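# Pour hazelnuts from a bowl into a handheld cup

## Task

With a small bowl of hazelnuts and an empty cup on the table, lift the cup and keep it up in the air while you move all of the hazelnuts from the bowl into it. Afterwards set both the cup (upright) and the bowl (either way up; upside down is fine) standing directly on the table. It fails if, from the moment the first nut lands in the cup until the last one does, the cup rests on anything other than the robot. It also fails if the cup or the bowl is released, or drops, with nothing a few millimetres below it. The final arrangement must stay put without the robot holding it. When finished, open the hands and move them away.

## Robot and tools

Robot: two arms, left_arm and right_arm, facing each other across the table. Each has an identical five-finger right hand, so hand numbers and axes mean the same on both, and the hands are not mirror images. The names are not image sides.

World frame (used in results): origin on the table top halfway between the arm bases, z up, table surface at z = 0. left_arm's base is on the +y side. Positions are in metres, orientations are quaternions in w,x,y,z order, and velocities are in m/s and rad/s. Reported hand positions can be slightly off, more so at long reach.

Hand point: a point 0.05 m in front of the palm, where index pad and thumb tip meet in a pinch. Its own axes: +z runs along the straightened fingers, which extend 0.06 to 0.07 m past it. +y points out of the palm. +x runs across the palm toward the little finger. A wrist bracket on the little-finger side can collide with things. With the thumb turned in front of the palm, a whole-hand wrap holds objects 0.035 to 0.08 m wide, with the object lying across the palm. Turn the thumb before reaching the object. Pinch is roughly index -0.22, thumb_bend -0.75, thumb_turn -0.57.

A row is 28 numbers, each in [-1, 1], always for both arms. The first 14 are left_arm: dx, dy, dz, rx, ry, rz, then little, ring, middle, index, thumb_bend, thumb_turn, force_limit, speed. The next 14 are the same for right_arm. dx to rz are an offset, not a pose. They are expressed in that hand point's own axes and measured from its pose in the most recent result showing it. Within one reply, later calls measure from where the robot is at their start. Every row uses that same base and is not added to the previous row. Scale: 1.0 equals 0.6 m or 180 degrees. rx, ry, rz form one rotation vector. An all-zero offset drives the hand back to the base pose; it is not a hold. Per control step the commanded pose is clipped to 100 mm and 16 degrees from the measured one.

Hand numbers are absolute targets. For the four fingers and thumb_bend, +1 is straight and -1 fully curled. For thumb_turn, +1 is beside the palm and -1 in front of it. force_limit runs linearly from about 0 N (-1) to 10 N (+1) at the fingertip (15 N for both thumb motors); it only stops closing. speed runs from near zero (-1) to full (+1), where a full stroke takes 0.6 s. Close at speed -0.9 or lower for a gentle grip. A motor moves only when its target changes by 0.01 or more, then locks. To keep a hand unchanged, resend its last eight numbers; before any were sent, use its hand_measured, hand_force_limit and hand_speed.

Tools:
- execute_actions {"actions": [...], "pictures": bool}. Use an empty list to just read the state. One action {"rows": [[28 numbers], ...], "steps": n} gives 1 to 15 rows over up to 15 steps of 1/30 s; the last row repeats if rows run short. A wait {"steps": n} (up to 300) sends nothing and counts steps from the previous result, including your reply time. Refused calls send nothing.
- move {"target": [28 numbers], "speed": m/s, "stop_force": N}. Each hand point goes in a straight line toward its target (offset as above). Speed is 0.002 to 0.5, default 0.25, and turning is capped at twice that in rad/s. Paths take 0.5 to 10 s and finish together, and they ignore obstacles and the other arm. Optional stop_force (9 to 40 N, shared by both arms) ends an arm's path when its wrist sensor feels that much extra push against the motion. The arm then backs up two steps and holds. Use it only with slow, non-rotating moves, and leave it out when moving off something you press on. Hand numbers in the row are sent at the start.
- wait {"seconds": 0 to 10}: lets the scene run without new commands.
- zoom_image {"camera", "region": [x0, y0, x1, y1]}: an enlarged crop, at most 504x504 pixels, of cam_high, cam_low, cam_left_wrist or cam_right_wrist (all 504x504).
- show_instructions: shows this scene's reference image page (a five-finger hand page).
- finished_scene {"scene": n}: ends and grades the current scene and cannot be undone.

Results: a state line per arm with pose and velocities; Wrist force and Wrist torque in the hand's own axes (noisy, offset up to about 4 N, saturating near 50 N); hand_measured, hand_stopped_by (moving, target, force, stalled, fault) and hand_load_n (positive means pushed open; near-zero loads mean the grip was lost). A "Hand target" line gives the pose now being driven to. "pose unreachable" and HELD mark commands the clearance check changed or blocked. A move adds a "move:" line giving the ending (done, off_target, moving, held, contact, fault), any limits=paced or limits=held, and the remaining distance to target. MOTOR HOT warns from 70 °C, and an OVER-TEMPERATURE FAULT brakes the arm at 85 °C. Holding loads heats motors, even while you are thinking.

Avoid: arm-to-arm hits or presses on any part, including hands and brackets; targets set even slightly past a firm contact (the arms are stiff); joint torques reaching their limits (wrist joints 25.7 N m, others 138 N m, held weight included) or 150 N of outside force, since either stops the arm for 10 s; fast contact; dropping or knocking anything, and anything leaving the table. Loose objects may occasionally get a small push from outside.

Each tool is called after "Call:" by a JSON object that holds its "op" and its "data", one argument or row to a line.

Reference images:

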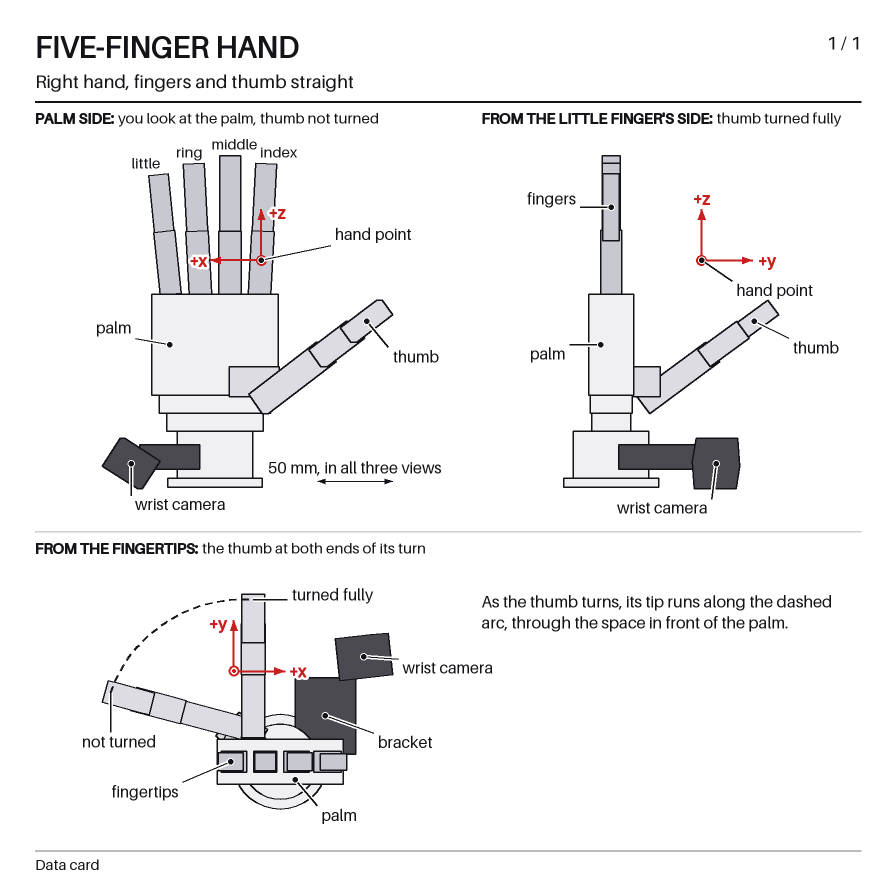

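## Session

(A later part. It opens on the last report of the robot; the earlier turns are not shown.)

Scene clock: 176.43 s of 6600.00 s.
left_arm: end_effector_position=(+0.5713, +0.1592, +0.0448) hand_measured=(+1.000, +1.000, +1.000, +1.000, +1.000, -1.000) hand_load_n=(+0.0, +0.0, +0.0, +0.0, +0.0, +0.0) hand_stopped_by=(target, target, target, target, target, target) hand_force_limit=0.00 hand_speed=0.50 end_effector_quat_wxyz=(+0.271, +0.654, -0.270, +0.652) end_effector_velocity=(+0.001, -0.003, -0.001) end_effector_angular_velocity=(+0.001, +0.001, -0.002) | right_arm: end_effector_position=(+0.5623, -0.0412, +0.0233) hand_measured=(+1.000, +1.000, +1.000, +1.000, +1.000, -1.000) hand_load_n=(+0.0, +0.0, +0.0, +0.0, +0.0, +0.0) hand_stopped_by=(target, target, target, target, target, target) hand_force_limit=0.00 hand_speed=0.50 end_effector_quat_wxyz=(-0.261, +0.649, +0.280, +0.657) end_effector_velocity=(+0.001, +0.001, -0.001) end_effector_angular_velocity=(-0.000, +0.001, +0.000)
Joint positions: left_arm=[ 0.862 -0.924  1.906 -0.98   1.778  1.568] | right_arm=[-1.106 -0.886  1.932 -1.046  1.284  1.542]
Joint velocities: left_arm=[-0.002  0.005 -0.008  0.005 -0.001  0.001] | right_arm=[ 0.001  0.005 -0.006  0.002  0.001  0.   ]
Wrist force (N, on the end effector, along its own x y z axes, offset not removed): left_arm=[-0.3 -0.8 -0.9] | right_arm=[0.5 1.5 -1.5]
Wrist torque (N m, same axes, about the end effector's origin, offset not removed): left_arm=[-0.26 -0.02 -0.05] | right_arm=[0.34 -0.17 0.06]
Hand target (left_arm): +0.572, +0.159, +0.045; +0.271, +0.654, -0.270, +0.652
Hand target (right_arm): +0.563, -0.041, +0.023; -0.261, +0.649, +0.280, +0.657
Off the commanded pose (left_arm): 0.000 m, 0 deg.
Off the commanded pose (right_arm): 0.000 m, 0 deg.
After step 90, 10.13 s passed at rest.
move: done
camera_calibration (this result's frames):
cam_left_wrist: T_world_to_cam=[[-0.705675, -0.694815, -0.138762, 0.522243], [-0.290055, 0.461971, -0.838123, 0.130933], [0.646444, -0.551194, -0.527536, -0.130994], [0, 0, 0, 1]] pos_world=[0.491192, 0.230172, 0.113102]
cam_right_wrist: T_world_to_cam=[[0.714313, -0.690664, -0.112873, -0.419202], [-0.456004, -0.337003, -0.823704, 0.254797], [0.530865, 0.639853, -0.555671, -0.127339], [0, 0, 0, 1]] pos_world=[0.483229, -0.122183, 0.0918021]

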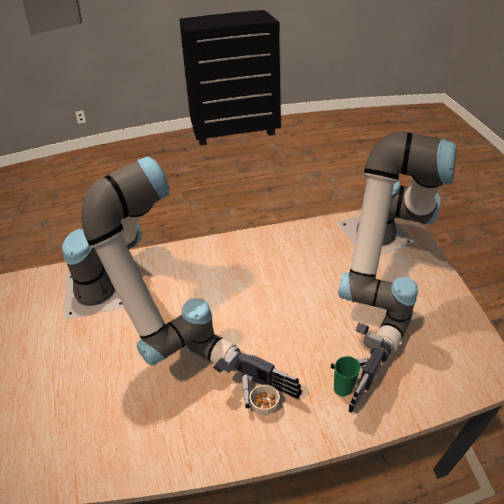

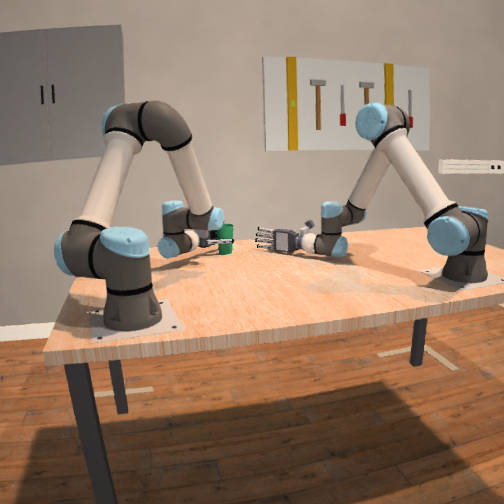

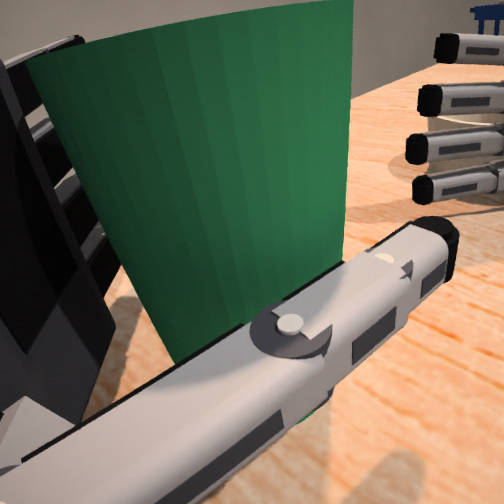

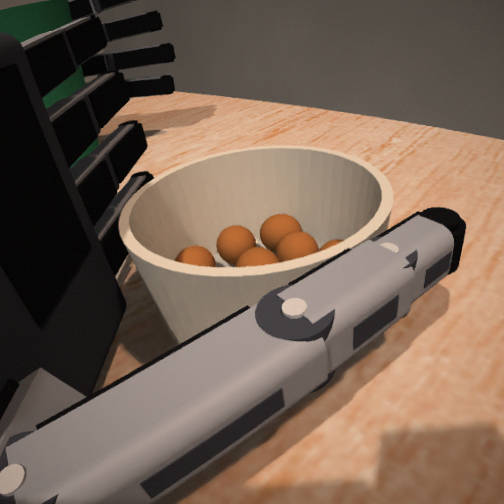

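Close fingers first (pulling objects in), then thumbs.

Call:
{"op": "move", "data": {
  "target": [0,0,0,0,0,0,-1,-1,-1,-1,1,-1,0.2,-0.8,0,0,0,0,0,0,1,1,-1,-1,1,-1,0.2,-0.8]
}}

Call:
{"op": "move", "data": {
  "target": [0,0,0,0,0,0,-1,-1,-1,-1,-1,-1,0.2,-0.8,0,0,0,0,0,0,1,1,-1,-1,-1,-1,0.2,-0.8]
}}

Call:
{"op": "zoom_image", "data": {
  "camera": "cam_high",
  "region": [200, 300, 440, 440]
}}

Scene clock: 189.40 s of 6600.00 s.
left_arm: end_effector_position=(+0.5713, +0.1592, +0.0449) hand_measured=(-0.142, -0.130, -0.130, -0.120, +1.002, -1.000) hand_load_n=(+7.5, +7.0, +7.5, +5.0, +3.0, +3.5) hand_stopped_by=(force, force, force, force, target, target) hand_force_limit=0.20 hand_speed=-0.80 end_effector_quat_wxyz=(+0.271, +0.654, -0.270, +0.652) end_effector_velocity=(-0.000, -0.000, -0.001) end_effector_angular_velocity=(+0.001, +0.002, -0.001) | right_arm: end_effector_position=(+0.5623, -0.0412, +0.0233) hand_measured=(+1.000, +1.000, +0.238, +0.204, +1.002, -1.000) hand_load_n=(+0.0, +0.0, +4.0, +8.0, +2.0, +0.5) hand_stopped_by=(target, target, force, force, target, target) hand_force_limit=0.20 hand_speed=-0.80 end_effector_quat_wxyz=(-0.261, +0.649, +0.280, +0.657) end_effector_velocity=(-0.000, +0.000, +0.000) end_effector_angular_velocity=(+0.001, +0.001, +0.001)
Joint positions: left_arm=[ 0.862 -0.924  1.906 -0.98   1.778  1.568] | right_arm=[-1.106 -0.886  1.932 -1.046  1.284  1.542]
Joint velocities: left_arm=[ 0.     0.002 -0.     0.     0.001 -0.   ] | right_arm=[-0.    -0.     0.    -0.    -0.001  0.001]
Wrist force (N, on the end effector, along its own x y z axes, offset not removed): left_arm=[7.5 -2.2 2.3] | right_arm=[0.5 0.0 -0.6]
Wrist torque (N m, same axes, about the end effector's origin, offset not removed): left_arm=[-0.44 -0.16 -0.12] | right_arm=[-0.02 -0.21 0.16]
Hand target (left_arm): +0.571, +0.159, +0.045; +0.271, +0.654, -0.270, +0.652
Hand target (right_arm): +0.562, -0.041, +0.023; -0.261, +0.649, +0.280, +0.657
Off the commanded pose (left_arm): 0.000 m, 0 deg.
Off the commanded pose (right_arm): 0.000 m, 0 deg.
After step 90, 6.27 s passed at rest.
move: done
camera_calibration (this result's frames):
cam_left_wrist: T_world_to_cam=[[-0.70565, -0.694836, -0.138781, 0.522252], [-0.289921, 0.461856, -0.838233, 0.130965], [0.646532, -0.551264, -0.527357, -0.131018], [0, 0, 0, 1]] pos_world=[0.491204, 0.230168, 0.113165]
cam_right_wrist: T_world_to_cam=[[0.714326, -0.690651, -0.11287, -0.419204], [-0.455992, -0.337008, -0.823709, 0.254793], [0.530858, 0.639865, -0.555665, -0.127333], [0, 0, 0, 1]] pos_world=[0.483228, -0.122181, 0.0918047]

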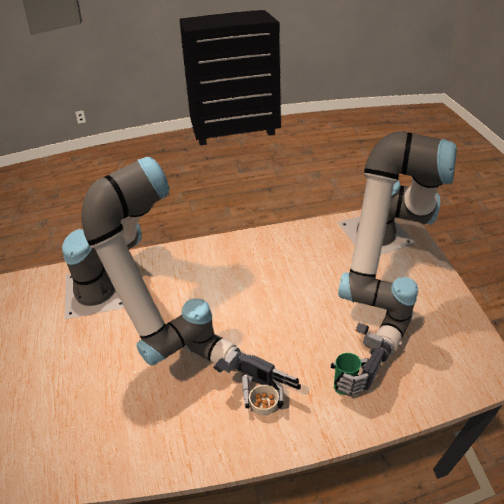

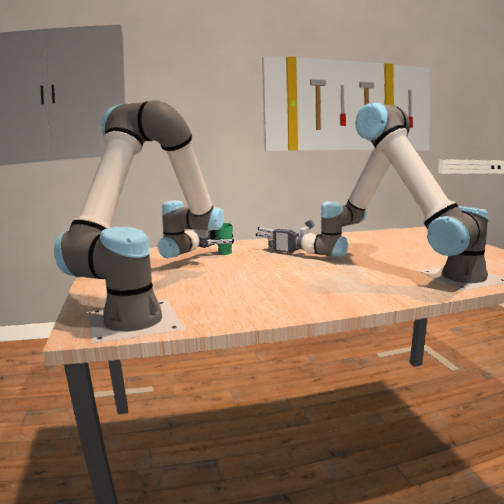

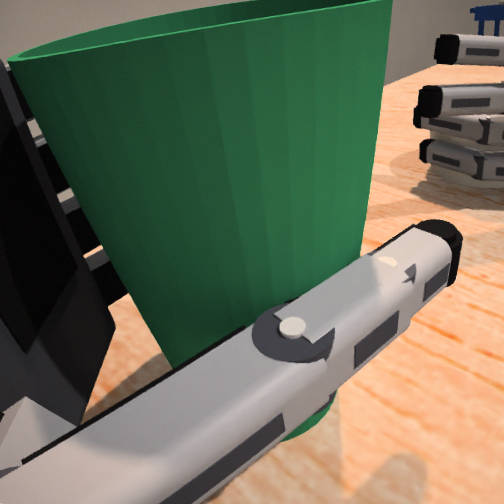

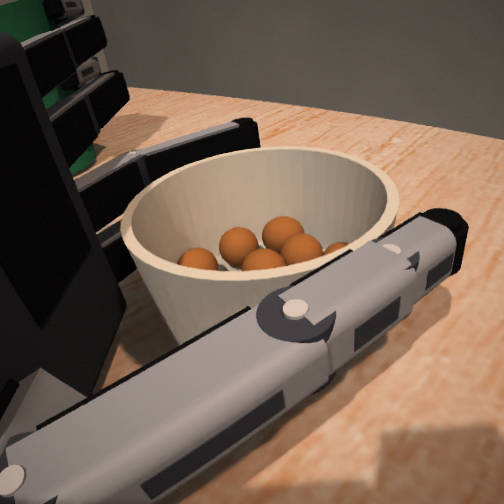

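Scene clock: 189.90 s of 6600.00 s.
left_arm: end_effector_position=(+0.5713, +0.1592, +0.0449) hand_measured=(-0.142, -0.130, -0.130, -0.120, +0.976, -1.000) hand_load_n=(+7.5, +7.5, +8.0, +5.0, +9.0, +3.5) hand_stopped_by=(force, force, force, force, force, target) hand_force_limit=0.20 hand_speed=-0.80 end_effector_quat_wxyz=(+0.271, +0.654, -0.270, +0.652) end_effector_velocity=(+0.000, +0.000, +0.000) end_effector_angular_velocity=(-0.000, +0.000, -0.000) | right_arm: end_effector_position=(+0.5623, -0.0412, +0.0233) hand_measured=(+1.000, +1.000, +0.238, +0.204, +0.972, -1.000) hand_load_n=(+0.0, +0.0, +4.5, +8.5, +8.5, +0.5) hand_stopped_by=(target, target, force, force, force, target) hand_force_limit=0.20 hand_speed=-0.80 end_effector_quat_wxyz=(-0.261, +0.649, +0.280, +0.657) end_effector_velocity=(-0.000, +0.000, -0.000) end_effector_angular_velocity=(+0.000, +0.001, +0.001)
Joint positions: left_arm=[ 0.862 -0.924  1.906 -0.98   1.778  1.568] | right_arm=[-1.106 -0.886  1.932 -1.046  1.284  1.542]
Joint velocities: left_arm=[ 0.001  0.     0.    -0.     0.001 -0.   ] | right_arm=[ 0.     0.     0.    -0.    -0.001  0.   ]
Wrist force (N, on the end effector, along its own x y z axes, offset not removed): left_arm=[7.5 -1.6 0.1] | right_arm=[0.3 -0.4 -0.6]
Wrist torque (N m, same axes, about the end effector's origin, offset not removed): left_arm=[-0.29 -0.14 -0.17] | right_arm=[-0.14 -0.13 -0.03]
Hand target (left_arm): +0.571, +0.159, +0.045; +0.271, +0.654, -0.270, +0.652
Hand target (right_arm): +0.562, -0.041, +0.023; -0.261, +0.649, +0.280, +0.657
Off the commanded pose (left_arm): 0.000 m, 0 deg.
Off the commanded pose (right_arm): 0.000 m, 0 deg.
move: done
camera_calibration (this result's frames):
cam_left_wrist: T_world_to_cam=[[-0.70565, -0.694836, -0.138781, 0.522252], [-0.289922, 0.461856, -0.838233, 0.130965], [0.646532, -0.551264, -0.527357, -0.131018], [0, 0, 0, 1]] pos_world=[0.491204, 0.230168, 0.113165]
cam_right_wrist: T_world_to_cam=[[0.714325, -0.690652, -0.11287, -0.419205], [-0.455992, -0.337007, -0.823709, 0.254793], [0.530858, 0.639864, -0.555665, -0.127334], [0, 0, 0, 1]] pos_world=[0.483228, -0.122181, 0.0918049]

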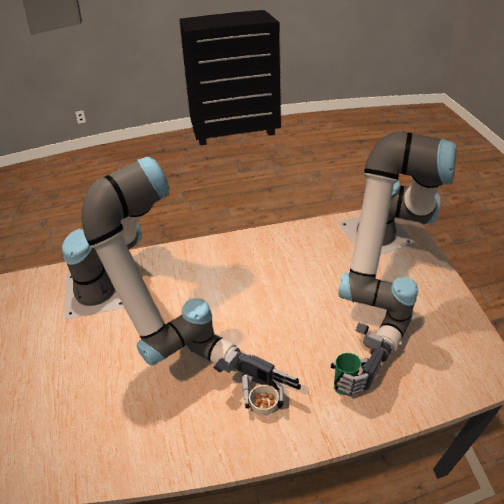

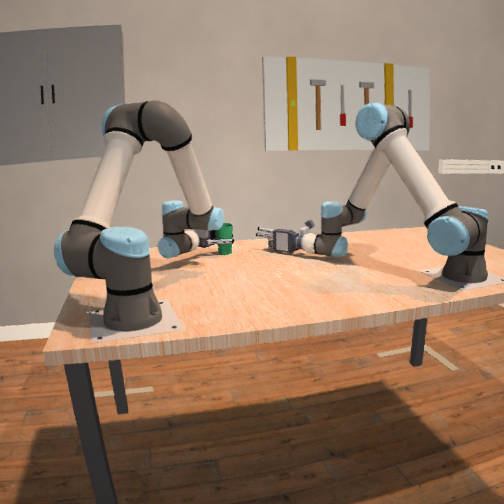

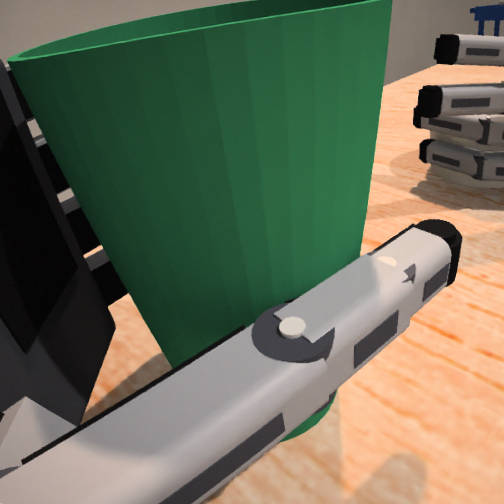

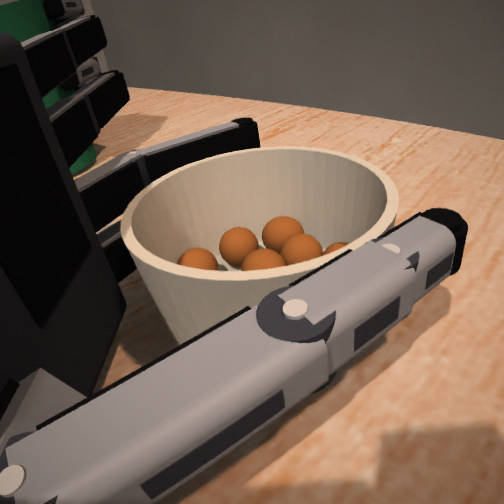

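Region (200, 300, 440, 440) of cam_high's 504x504 image, scaled by 2.100, with more detail than that image has; it fills the top 294 rows of this view, and the rest is white.

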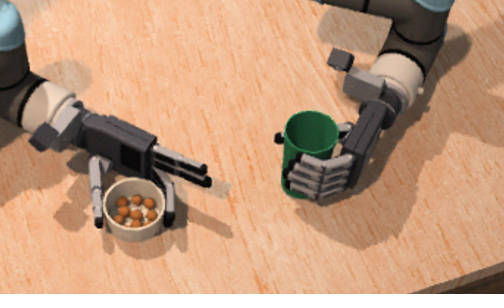

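Call:
{"op": "move", "data": {
  "target": [0,0,0,0,0,0,-1,-1,-1,-1,-1,-1,0.2,-0.8,0,0,0,0,0,0,1,1,0.8,0.8,1,-1,0.6,-0.5]
}}

Call:
{"op": "move", "data": {
  "target": [0,0,0,0,0,0,-1,-1,-1,-1,-1,-1,0.2,-0.8,0,0.022,-0.012,0,0,0,1,1,0.8,0.8,1,-1,0.6,-0.5],
  "speed": 0.02
}}

Call:
{"op": "move", "data": {
  "target": [0,0,0,0,0,0,-1,-1,-1,-1,-1,-1,0.2,-0.8,0,0,0,0,0,0,1,1,-1,-1,1,-1,0.6,-0.85]
}}

Call:
{"op": "move", "data": {
  "target": [0,0,0,0,0,0,-1,-1,-1,-1,-1,-1,0.2,-0.8,0,0,0,0,0,0,1,1,-1,-1,-1,-1,0.6,-0.85]
}}

Call:
{"op": "zoom_image", "data": {
  "camera": "cam_high",
  "region": [200, 330, 340, 440]
}}

Scene clock: 209.63 s of 6600.00 s.
left_arm: end_effector_position=(+0.5713, +0.1592, +0.0449) hand_measured=(-0.142, -0.130, -0.130, -0.120, +0.976, -1.000) hand_load_n=(+7.5, +7.5, +8.0, +5.0, +9.0, +3.5) hand_stopped_by=(force, force, force, force, force, target) hand_force_limit=0.20 hand_speed=-0.80 end_effector_quat_wxyz=(+0.271, +0.654, -0.270, +0.652) end_effector_velocity=(+0.000, +0.000, +0.001) end_effector_angular_velocity=(-0.000, -0.002, +0.001) | right_arm: end_effector_position=(+0.5623, -0.0412, +0.0233) hand_measured=(+1.000, +1.000, +0.800, +0.800, +1.000, -1.000) hand_load_n=(+0.0, +0.0, +0.0, +0.0, +0.0, +0.0) hand_stopped_by=(target, target, target, target, target, target) hand_force_limit=0.60 hand_speed=-0.50 end_effector_quat_wxyz=(-0.261, +0.649, +0.280, +0.657) end_effector_velocity=(-0.000, +0.000, -0.001) end_effector_angular_velocity=(-0.000, +0.001, +0.000)
Joint positions: left_arm=[ 0.862 -0.924  1.906 -0.98   1.778  1.568] | right_arm=[-1.106 -0.886  1.932 -1.046  1.284  1.542]
Joint velocities: left_arm=[ 0.    -0.002 -0.     0.    -0.001  0.001] | right_arm=[ 0.001  0.001 -0.     0.     0.     0.001]
Wrist force (N, on the end effector, along its own x y z axes, offset not removed): left_arm=[6.9 -2.2 -0.6] | right_arm=[2.4 -0.3 0.0]
Wrist torque (N m, same axes, about the end effector's origin, offset not removed): left_arm=[-0.31 -0.08 -0.16] | right_arm=[-0.21 -0.45 0.14]
Hand target (left_arm): +0.571, +0.159, +0.045; +0.271, +0.654, -0.270, +0.652
Hand target (right_arm): +0.562, -0.041, +0.023; -0.261, +0.649, +0.280, +0.657
Off the commanded pose (left_arm): 0.000 m, 0 deg.
Off the commanded pose (right_arm): 0.000 m, 0 deg.
After step 110, 15.07 s passed at rest.
move: done
camera_calibration (this result's frames):
cam_left_wrist: T_world_to_cam=[[-0.70565, -0.694836, -0.138781, 0.522252], [-0.289922, 0.461856, -0.838233, 0.130965], [0.646531, -0.551264, -0.527357, -0.131018], [0, 0, 0, 1]] pos_world=[0.491204, 0.230168, 0.113165]
cam_right_wrist: T_world_to_cam=[[0.714325, -0.690652, -0.11287, -0.419205], [-0.455993, -0.337007, -0.823709, 0.254793], [0.530858, 0.639864, -0.555665, -0.127334], [0, 0, 0, 1]] pos_world=[0.483228, -0.122181, 0.0918046]

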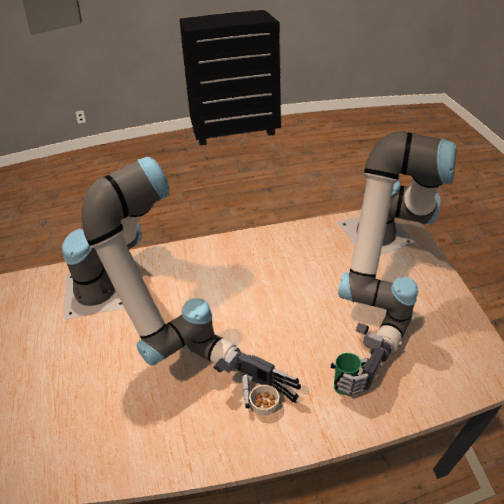

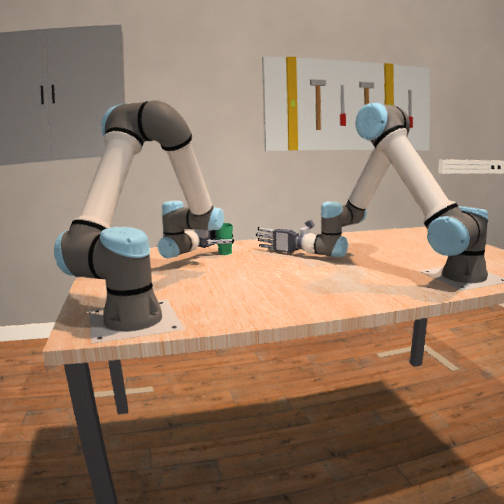

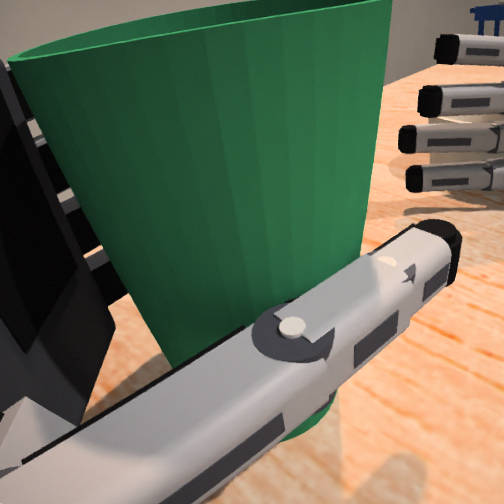

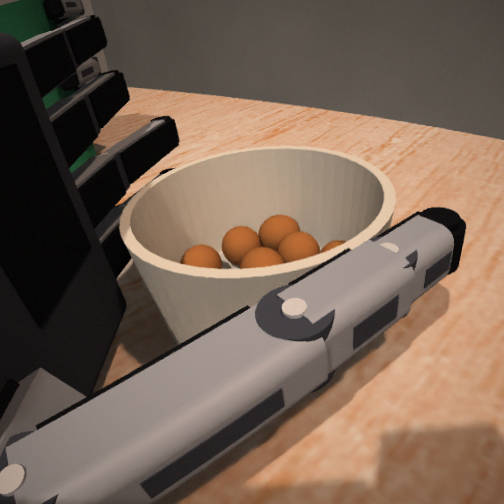

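Scene clock: 210.67 s of 6600.00 s.
left_arm: end_effector_position=(+0.5713, +0.1592, +0.0449) hand_measured=(-0.142, -0.130, -0.130, -0.120, +0.976, -1.000) hand_load_n=(+7.5, +7.5, +8.0, +5.0, +9.0, +3.5) hand_stopped_by=(force, force, force, force, force, target) hand_force_limit=0.20 hand_speed=-0.80 end_effector_quat_wxyz=(+0.271, +0.654, -0.270, +0.652) end_effector_velocity=(+0.000, +0.000, +0.001) end_effector_angular_velocity=(-0.001, -0.000, +0.002) | right_arm: end_effector_position=(+0.5665, -0.0553, +0.0236) hand_measured=(+1.000, +1.000, +0.800, +0.800, +1.000, -1.000) hand_load_n=(+0.0, +0.0, +0.0, +0.0, +0.0, +0.0) hand_stopped_by=(target, target, target, target, target, target) hand_force_limit=0.60 hand_speed=-0.50 end_effector_quat_wxyz=(-0.261, +0.649, +0.280, +0.657) end_effector_velocity=(+0.001, -0.003, +0.001) end_effector_angular_velocity=(+0.001, -0.001, -0.001)
Joint positions: left_arm=[ 0.862 -0.924  1.906 -0.98   1.778  1.568] | right_arm=[-1.137 -0.896  1.953 -1.057  1.253  1.542]
Joint velocities: left_arm=[-0.    -0.001  0.    -0.    -0.002 -0.   ] | right_arm=[-0.006 -0.003  0.004 -0.002 -0.006  0.   ]
Wrist force (N, on the end effector, along its own x y z axes, offset not removed): left_arm=[8.4 -1.0 2.2] | right_arm=[1.2 -0.5 -2.0]
Wrist torque (N m, same axes, about the end effector's origin, offset not removed): left_arm=[-0.32 -0.36 -0.05] | right_arm=[0.22 -0.21 0.12]
Hand target (left_arm): +0.571, +0.159, +0.045; +0.271, +0.654, -0.270, +0.652
Hand target (right_arm): +0.567, -0.056, +0.024; -0.261, +0.649, +0.280, +0.657
Off the commanded pose (left_arm): 0.000 m, 0 deg.
Off the commanded pose (right_arm): 0.000 m, 0 deg.
move: done
camera_calibration (this result's frames):
cam_left_wrist: T_world_to_cam=[[-0.70565, -0.694836, -0.138781, 0.522252], [-0.289921, 0.461856, -0.838233, 0.130965], [0.646532, -0.551264, -0.527357, -0.131018], [0, 0, 0, 1]] pos_world=[0.491204, 0.230168, 0.113165]
cam_right_wrist: T_world_to_cam=[[0.714306, -0.690668, -0.112894, -0.431849], [-0.456012, -0.336978, -0.82371, 0.252248], [0.530868, 0.639862, -0.555658, -0.120351], [0, 0, 0, 1]] pos_world=[0.487391, -0.136254, 0.0921526]

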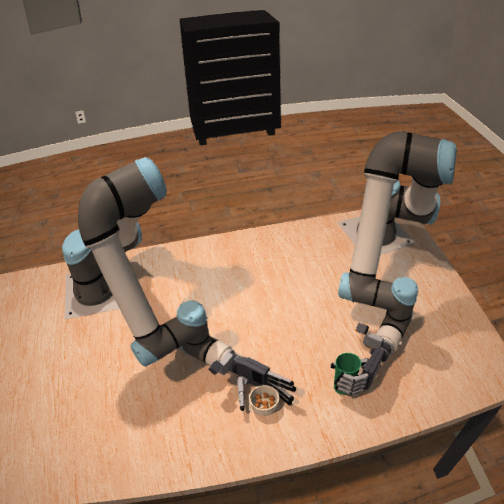

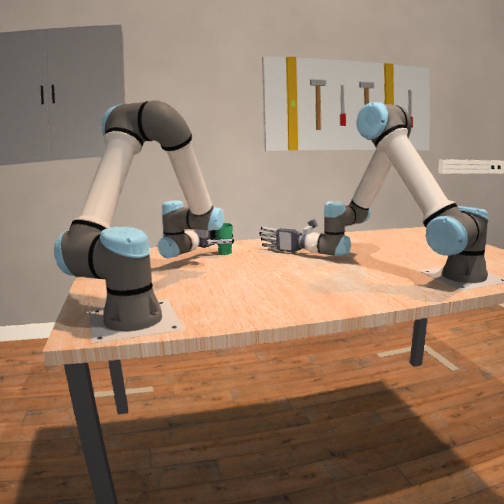

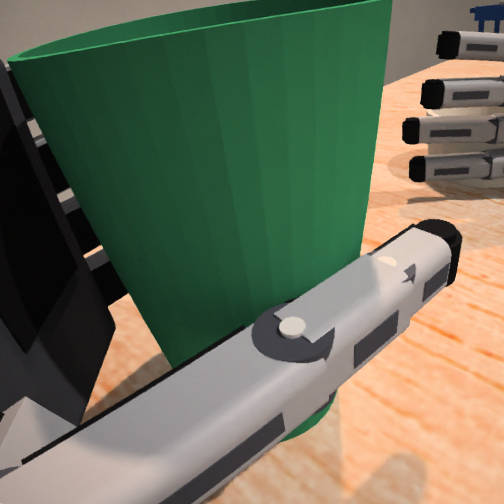

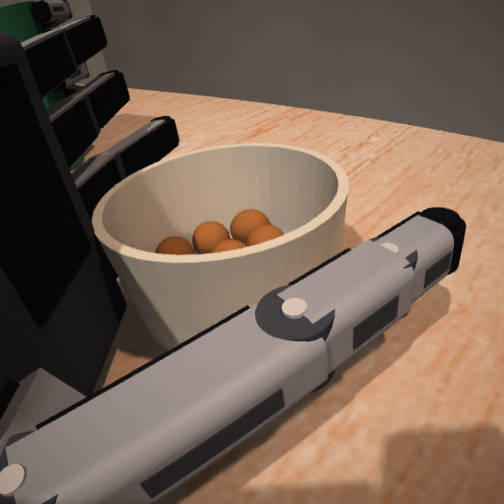

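Scene clock: 213.37 s of 6600.00 s.
left_arm: end_effector_position=(+0.5713, +0.1592, +0.0449) hand_measured=(-0.142, -0.130, -0.130, -0.120, +0.976, -1.000) hand_load_n=(+7.5, +7.5, +8.0, +5.0, +9.0, +3.5) hand_stopped_by=(force, force, force, force, force, target) hand_force_limit=0.20 hand_speed=-0.80 end_effector_quat_wxyz=(+0.271, +0.654, -0.270, +0.652) end_effector_velocity=(-0.000, -0.000, +0.000) end_effector_angular_velocity=(-0.001, +0.001, -0.000) | right_arm: end_effector_position=(+0.5665, -0.0553, +0.0236) hand_measured=(+1.000, +1.000, +0.230, +0.196, +1.002, -1.000) hand_load_n=(+0.0, +0.0, +5.5, +9.5, +2.5, +0.5) hand_stopped_by=(target, target, force, force, target, target) hand_force_limit=0.60 hand_speed=-0.85 end_effector_quat_wxyz=(-0.261, +0.650, +0.280, +0.657) end_effector_velocity=(+0.000, -0.000, -0.000) end_effector_angular_velocity=(+0.000, +0.000, -0.001)
Joint positions: left_arm=[ 0.862 -0.924  1.906 -0.98   1.778  1.568] | right_arm=[-1.137 -0.896  1.953 -1.057  1.253  1.542]
Joint velocities: left_arm=[-0.    -0.    -0.     0.001 -0.    -0.001] | right_arm=[-0.     0.    -0.     0.     0.001  0.001]
Wrist force (N, on the end effector, along its own x y z axes, offset not removed): left_arm=[7.3 -1.2 1.1] | right_arm=[0.0 -0.3 -0.4]
Wrist torque (N m, same axes, about the end effector's origin, offset not removed): left_arm=[-0.25 -0.14 -0.16] | right_arm=[0.04 -0.18 0.07]
Hand target (left_arm): +0.571, +0.159, +0.045; +0.271, +0.654, -0.270, +0.652
Hand target (right_arm): +0.566, -0.055, +0.024; -0.261, +0.649, +0.280, +0.657
Off the commanded pose (left_arm): 0.000 m, 0 deg.
Off the commanded pose (right_arm): 0.000 m, 0 deg.
move: done
camera_calibration (this result's frames):
cam_left_wrist: T_world_to_cam=[[-0.70565, -0.694836, -0.138781, 0.522252], [-0.289922, 0.461856, -0.838233, 0.130965], [0.646532, -0.551264, -0.527357, -0.131018], [0, 0, 0, 1]] pos_world=[0.491204, 0.230168, 0.113165]
cam_right_wrist: T_world_to_cam=[[0.714298, -0.690673, -0.112912, -0.431846], [-0.456044, -0.336986, -0.823689, 0.25225], [0.53085, 0.639853, -0.555686, -0.120346], [0, 0, 0, 1]] pos_world=[0.48739, -0.136255, 0.0921403]

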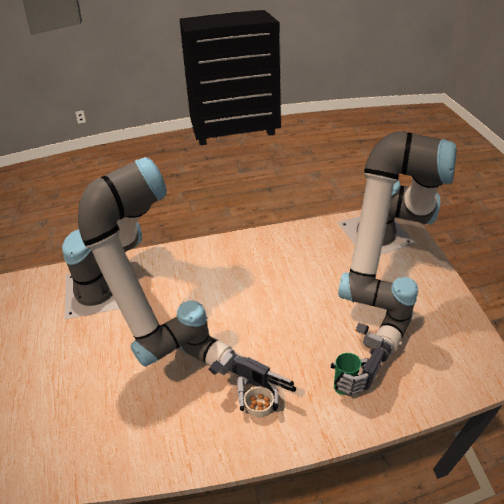

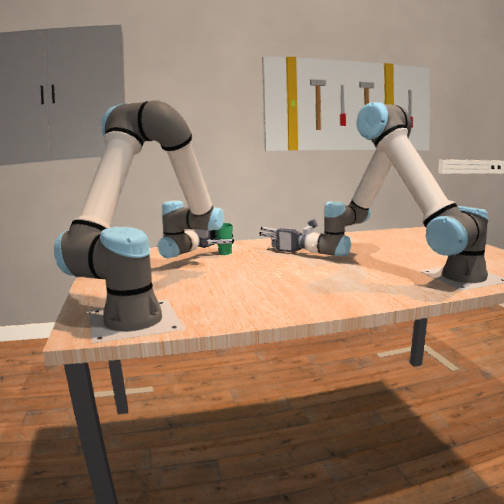

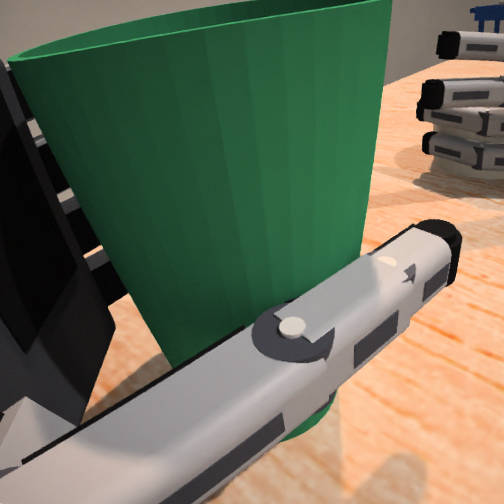

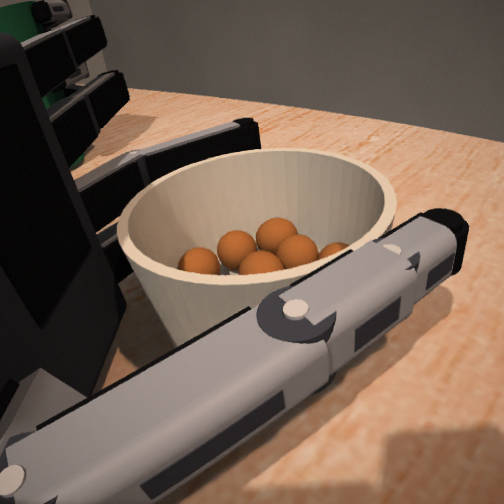

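Scene clock: 214.03 s of 6600.00 s.
left_arm: end_effector_position=(+0.5713, +0.1592, +0.0449) hand_measured=(-0.142, -0.130, -0.130, -0.120, +0.976, -1.000) hand_load_n=(+7.5, +7.5, +8.0, +5.0, +9.0, +3.5) hand_stopped_by=(force, force, force, force, force, target) hand_force_limit=0.20 hand_speed=-0.80 end_effector_quat_wxyz=(+0.271, +0.654, -0.270, +0.652) end_effector_velocity=(-0.000, -0.000, +0.000) end_effector_angular_velocity=(-0.000, -0.000, +0.000) | right_arm: end_effector_position=(+0.5665, -0.0553, +0.0236) hand_measured=(+1.000, +1.000, +0.230, +0.196, +0.962, -1.000) hand_load_n=(+0.0, +0.0, +6.0, +10.0, +11.5, +0.5) hand_stopped_by=(target, target, force, force, force, target) hand_force_limit=0.60 hand_speed=-0.85 end_effector_quat_wxyz=(-0.261, +0.650, +0.280, +0.657) end_effector_velocity=(+0.000, -0.001, -0.001) end_effector_angular_velocity=(-0.001, +0.001, -0.002)
Joint positions: left_arm=[ 0.862 -0.924  1.906 -0.98   1.778  1.568] | right_arm=[-1.137 -0.896  1.953 -1.057  1.253  1.542]
Joint velocities: left_arm=[-0.001 -0.    -0.     0.    -0.001 -0.   ] | right_arm=[-0.001  0.001  0.     0.     0.001 -0.   ]
Wrist force (N, on the end effector, along its own x y z axes, offset not removed): left_arm=[8.0 -1.5 0.9] | right_arm=[-0.2 -0.3 -1.5]
Wrist torque (N m, same axes, about the end effector's origin, offset not removed): left_arm=[-0.32 -0.28 -0.12] | right_arm=[0.06 -0.08 0.10]
Hand target (left_arm): +0.571, +0.159, +0.045; +0.271, +0.654, -0.270, +0.652
Hand target (right_arm): +0.566, -0.055, +0.024; -0.261, +0.650, +0.280, +0.657
Off the commanded pose (left_arm): 0.000 m, 0 deg.
Off the commanded pose (right_arm): 0.000 m, 0 deg.
move: done
camera_calibration (this result's frames):
cam_left_wrist: T_world_to_cam=[[-0.70565, -0.694836, -0.138781, 0.522252], [-0.289921, 0.461856, -0.838233, 0.130965], [0.646532, -0.551264, -0.527357, -0.131018], [0, 0, 0, 1]] pos_world=[0.491204, 0.230168, 0.113165]
cam_right_wrist: T_world_to_cam=[[0.714299, -0.690672, -0.112912, -0.431846], [-0.456044, -0.336986, -0.823689, 0.25225], [0.53085, 0.639853, -0.555686, -0.120346], [0, 0, 0, 1]] pos_world=[0.48739, -0.136255, 0.0921403]

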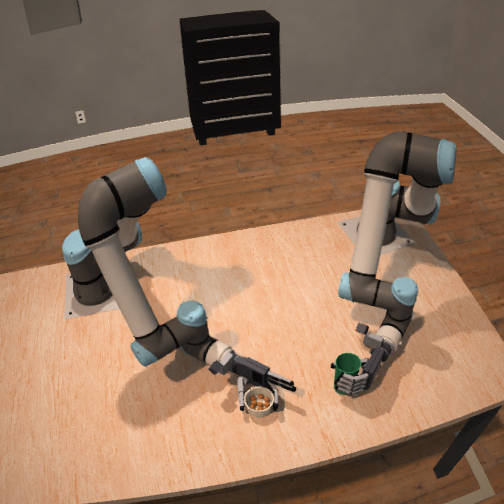

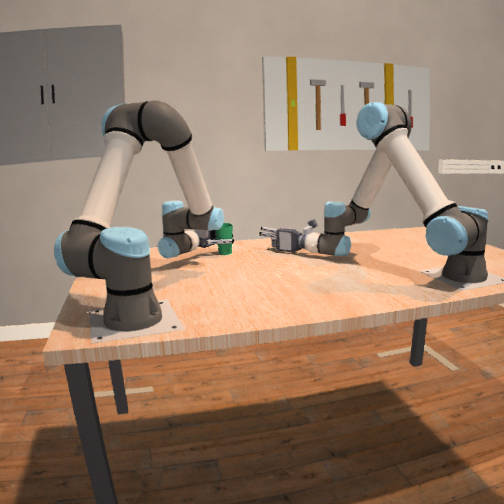

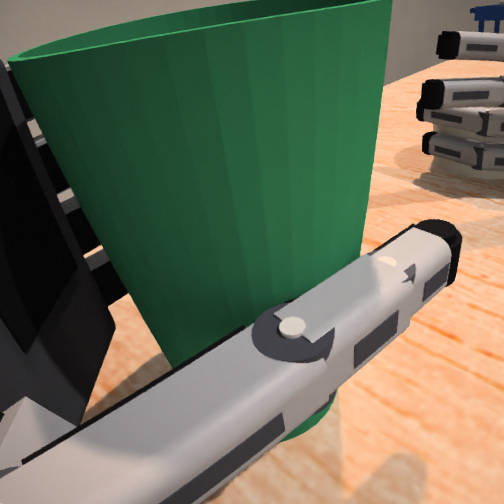

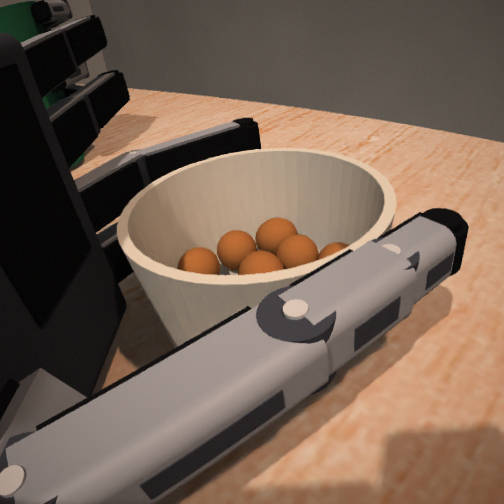

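Region (200, 330, 340, 440) of cam_high's 504x504 image, scaled by 3.600, with more detail than that image has; it fills the top 396 rows of this view, and the rest is white.

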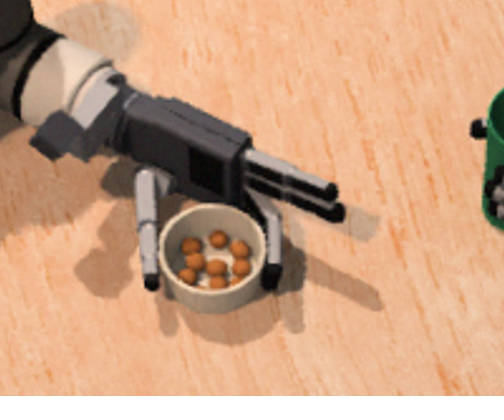

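Call:
{"op": "move", "data": {
  "target": [0.05,0,0,0,0,0,-1,-1,-1,-1,-1,-1,0.2,-0.8,0.05,0,0,0,0,0,1,1,-1,-1,-1,-1,0.6,-0.85],
  "speed": 0.03
}}

Call:
{"op": "move", "data": {
  "target": [0.05,0.1,0,-0.167,0,0,-1,-1,-1,-1,-1,-1,0.2,-0.8,0.4,-0.1,-0.05,0.167,0,0,1,1,-1,-1,-1,-1,0.6,-0.85],
  "speed": 0.08
}}

Scene clock: 241.43 s of 6600.00 s.
left_arm: end_effector_position=(+0.5715, +0.1592, +0.0746) hand_measured=(-0.142, -0.130, -0.130, -0.120, +0.976, -1.000) hand_load_n=(+5.0, +6.0, +8.0, +6.5, +8.5, +7.0) hand_stopped_by=(force, force, force, force, force, target) hand_force_limit=0.20 hand_speed=-0.80 end_effector_quat_wxyz=(+0.271, +0.654, -0.270, +0.652) end_effector_velocity=(-0.000, -0.000, +0.002) end_effector_angular_velocity=(-0.000, +0.001, -0.001) | right_arm: end_effector_position=(+0.5659, -0.0548, +0.0533) hand_measured=(+1.000, +1.000, +0.230, +0.196, +0.962, -1.000) hand_load_n=(+0.0, +0.0, +6.0, +10.0, +11.5, +1.0) hand_stopped_by=(target, target, force, force, force, target) hand_force_limit=0.60 hand_speed=-0.85 end_effector_quat_wxyz=(-0.261, +0.649, +0.280, +0.657) end_effector_velocity=(+0.000, -0.001, +0.000) end_effector_angular_velocity=(-0.002, +0.002, -0.001)
Joint positions: left_arm=[ 0.863 -0.984  1.9   -0.914  1.778  1.568] | right_arm=[-1.135 -0.96   1.953 -0.992  1.255  1.542]
Joint velocities: left_arm=[-0.001 -0.004 -0.001  0.006 -0.    -0.001] | right_arm=[-0.001 -0.002 -0.     0.006  0.    -0.001]
Wrist force (N, on the end effector, along its own x y z axes, offset not removed): left_arm=[-0.8 -0.6 -0.4] | right_arm=[-0.6 0.3 0.1]
Wrist torque (N m, same axes, about the end effector's origin, offset not removed): left_arm=[-0.19 -0.03 -0.06] | right_arm=[0.04 -0.13 0.08]
Hand target (left_arm): +0.571, +0.159, +0.075; +0.271, +0.654, -0.270, +0.652
Hand target (right_arm): +0.566, -0.055, +0.054; -0.261, +0.649, +0.280, +0.657
Off the commanded pose (left_arm): 0.000 m, 0 deg.
Off the commanded pose (right_arm): 0.000 m, 0 deg.
After step 90, 23.03 s passed at rest.
move: done
camera_calibration (this result's frames):
cam_left_wrist: T_world_to_cam=[[-0.705647, -0.694839, -0.138786, 0.526453], [-0.289906, 0.461845, -0.838244, 0.155935], [0.646542, -0.55127, -0.527338, -0.115435], [0, 0, 0, 1]] pos_world=[0.49133, 0.230146, 0.142902]
cam_right_wrist: T_world_to_cam=[[0.7143, -0.690668, -0.11293, -0.427672], [-0.45604, -0.336962, -0.823701, 0.276601], [0.530851, 0.63987, -0.555665, -0.103886], [0, 0, 0, 1]] pos_world=[0.486775, -0.135702, 0.121814]

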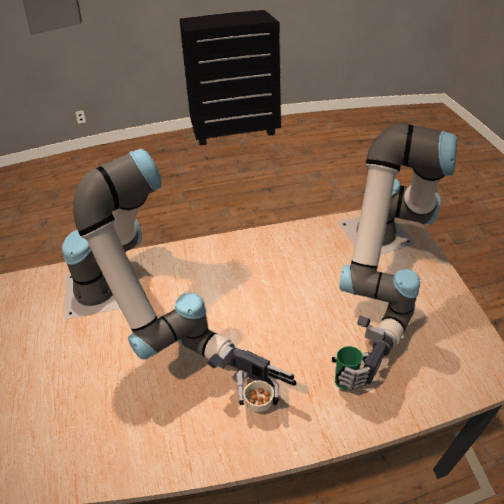

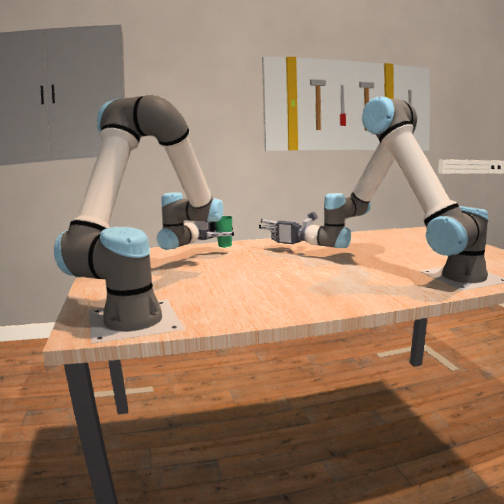

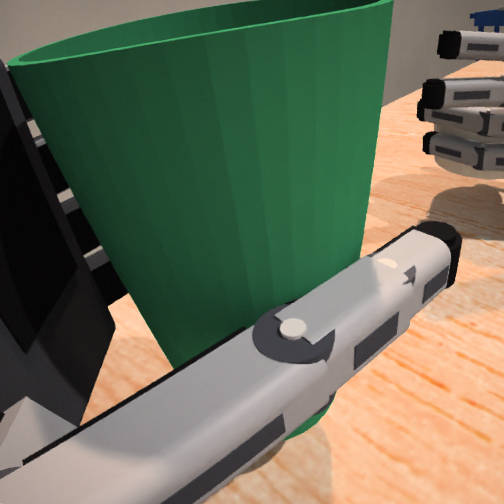

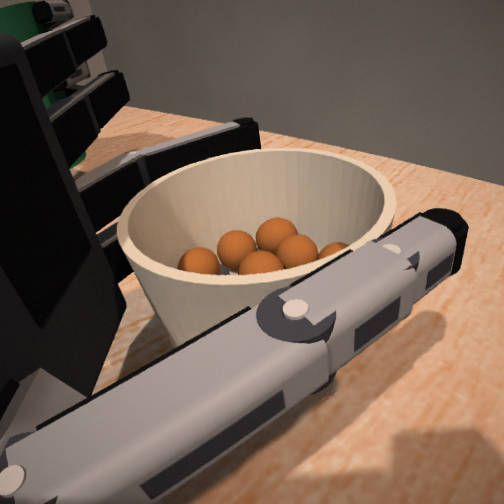

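Scene clock: 245.20 s of 6600.00 s.
left_arm: end_effector_position=(+0.5385, +0.1264, +0.0979) hand_measured=(-0.142, -0.130, -0.130, -0.120, +0.976, -1.000) hand_load_n=(+5.0, +6.0, +8.0, +6.5, +8.5, +7.0) hand_stopped_by=(force, force, force, force, force, target) hand_force_limit=0.20 hand_speed=-0.80 end_effector_quat_wxyz=(+0.398, +0.586, -0.396, +0.584) end_effector_velocity=(-0.000, -0.001, +0.000) end_effector_angular_velocity=(+0.000, -0.001, -0.000) | right_arm: end_effector_position=(+0.4975, -0.0290, +0.2911) hand_measured=(+1.000, +1.000, +0.230, +0.196, +0.962, -1.000) hand_load_n=(+0.0, +0.0, +6.0, +10.0, +11.5, +1.0) hand_stopped_by=(target, target, force, force, force, target) hand_force_limit=0.60 hand_speed=-0.85 end_effector_quat_wxyz=(-0.421, +0.559, +0.441, +0.562) end_effector_velocity=(-0.001, +0.001, +0.002) end_effector_angular_velocity=(-0.002, +0.002, +0.006)
Joint positions: left_arm=[ 0.933 -0.923  1.694 -0.77   2.256  1.567] | right_arm=[-1.295 -1.38   1.79  -0.384  0.571  1.525]
Joint velocities: left_arm=[-0.001 -0.    -0.     0.    -0.001  0.001] | right_arm=[-0.001 -0.    -0.006  0.01  -0.007 -0.002]
Wrist force (N, on the end effector, along its own x y z axes, offset not removed): left_arm=[-3.6 -1.5 0.3] | right_arm=[1.2 -1.4 0.6]
Wrist torque (N m, same axes, about the end effector's origin, offset not removed): left_arm=[-0.40 0.34 -0.25] | right_arm=[-0.19 -0.55 0.14]
Hand target (left_arm): +0.539, +0.126, +0.098; +0.398, +0.586, -0.396, +0.584
Hand target (right_arm): +0.497, -0.029, +0.291; -0.421, +0.559, +0.441, +0.562
Off the commanded pose (left_arm): 0.015 m, 7 deg.
Off the commanded pose (right_arm): 0.000 m, 0 deg.
move: held (left_arm); limits=held; held on 31 of 113 steps (left_arm), including the last (left_arm)
pose unreachable (left arm): on one or more control steps of this call this arm could not follow its commanded pose, so it was not sent that pose on those steps. On the call's last step it was still not sent that pose. It may still have moved: this result reports where it is.
cause: the commanded pose would bring two parts of the arm too close to each other (joints 4 (wrist 1) to 6 (wrist 3) lie between them).
camera_calibration (this result's frames):
cam_left_wrist: T_world_to_cam=[[-0.923181, -0.358602, -0.138352, 0.558275], [-0.0831829, 0.537818, -0.838947, 0.0602172], [0.375257, -0.762992, -0.526333, 0.0728067], [0, 0, 0, 1]] pos_world=[0.493077, 0.223364, 0.166078]
cam_right_wrist: T_world_to_cam=[[0.963127, -0.242152, -0.117253, -0.443668], [-0.232434, -0.529398, -0.815912, 0.330957], [0.135501, 0.813081, -0.566162, 0.252852], [0, 0, 0, 1]] pos_world=[0.469972, -0.137816, 0.361165]

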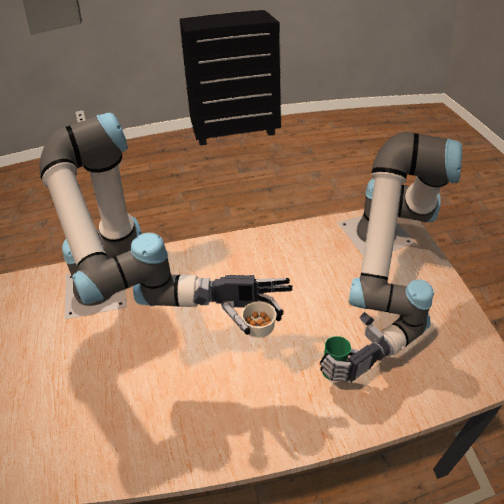

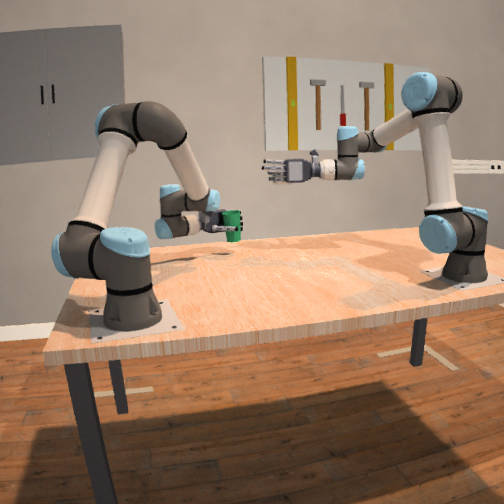

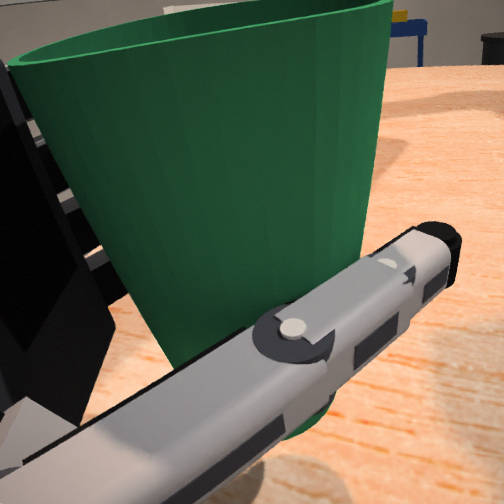

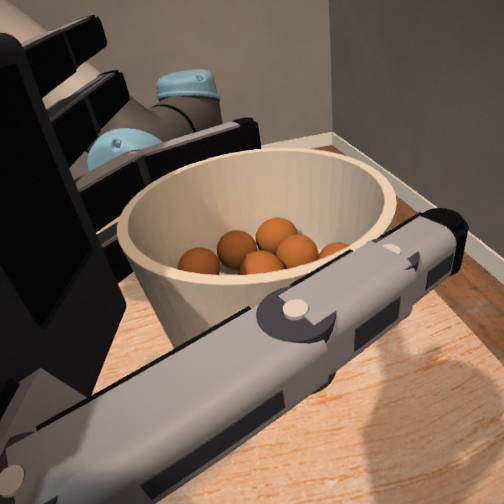

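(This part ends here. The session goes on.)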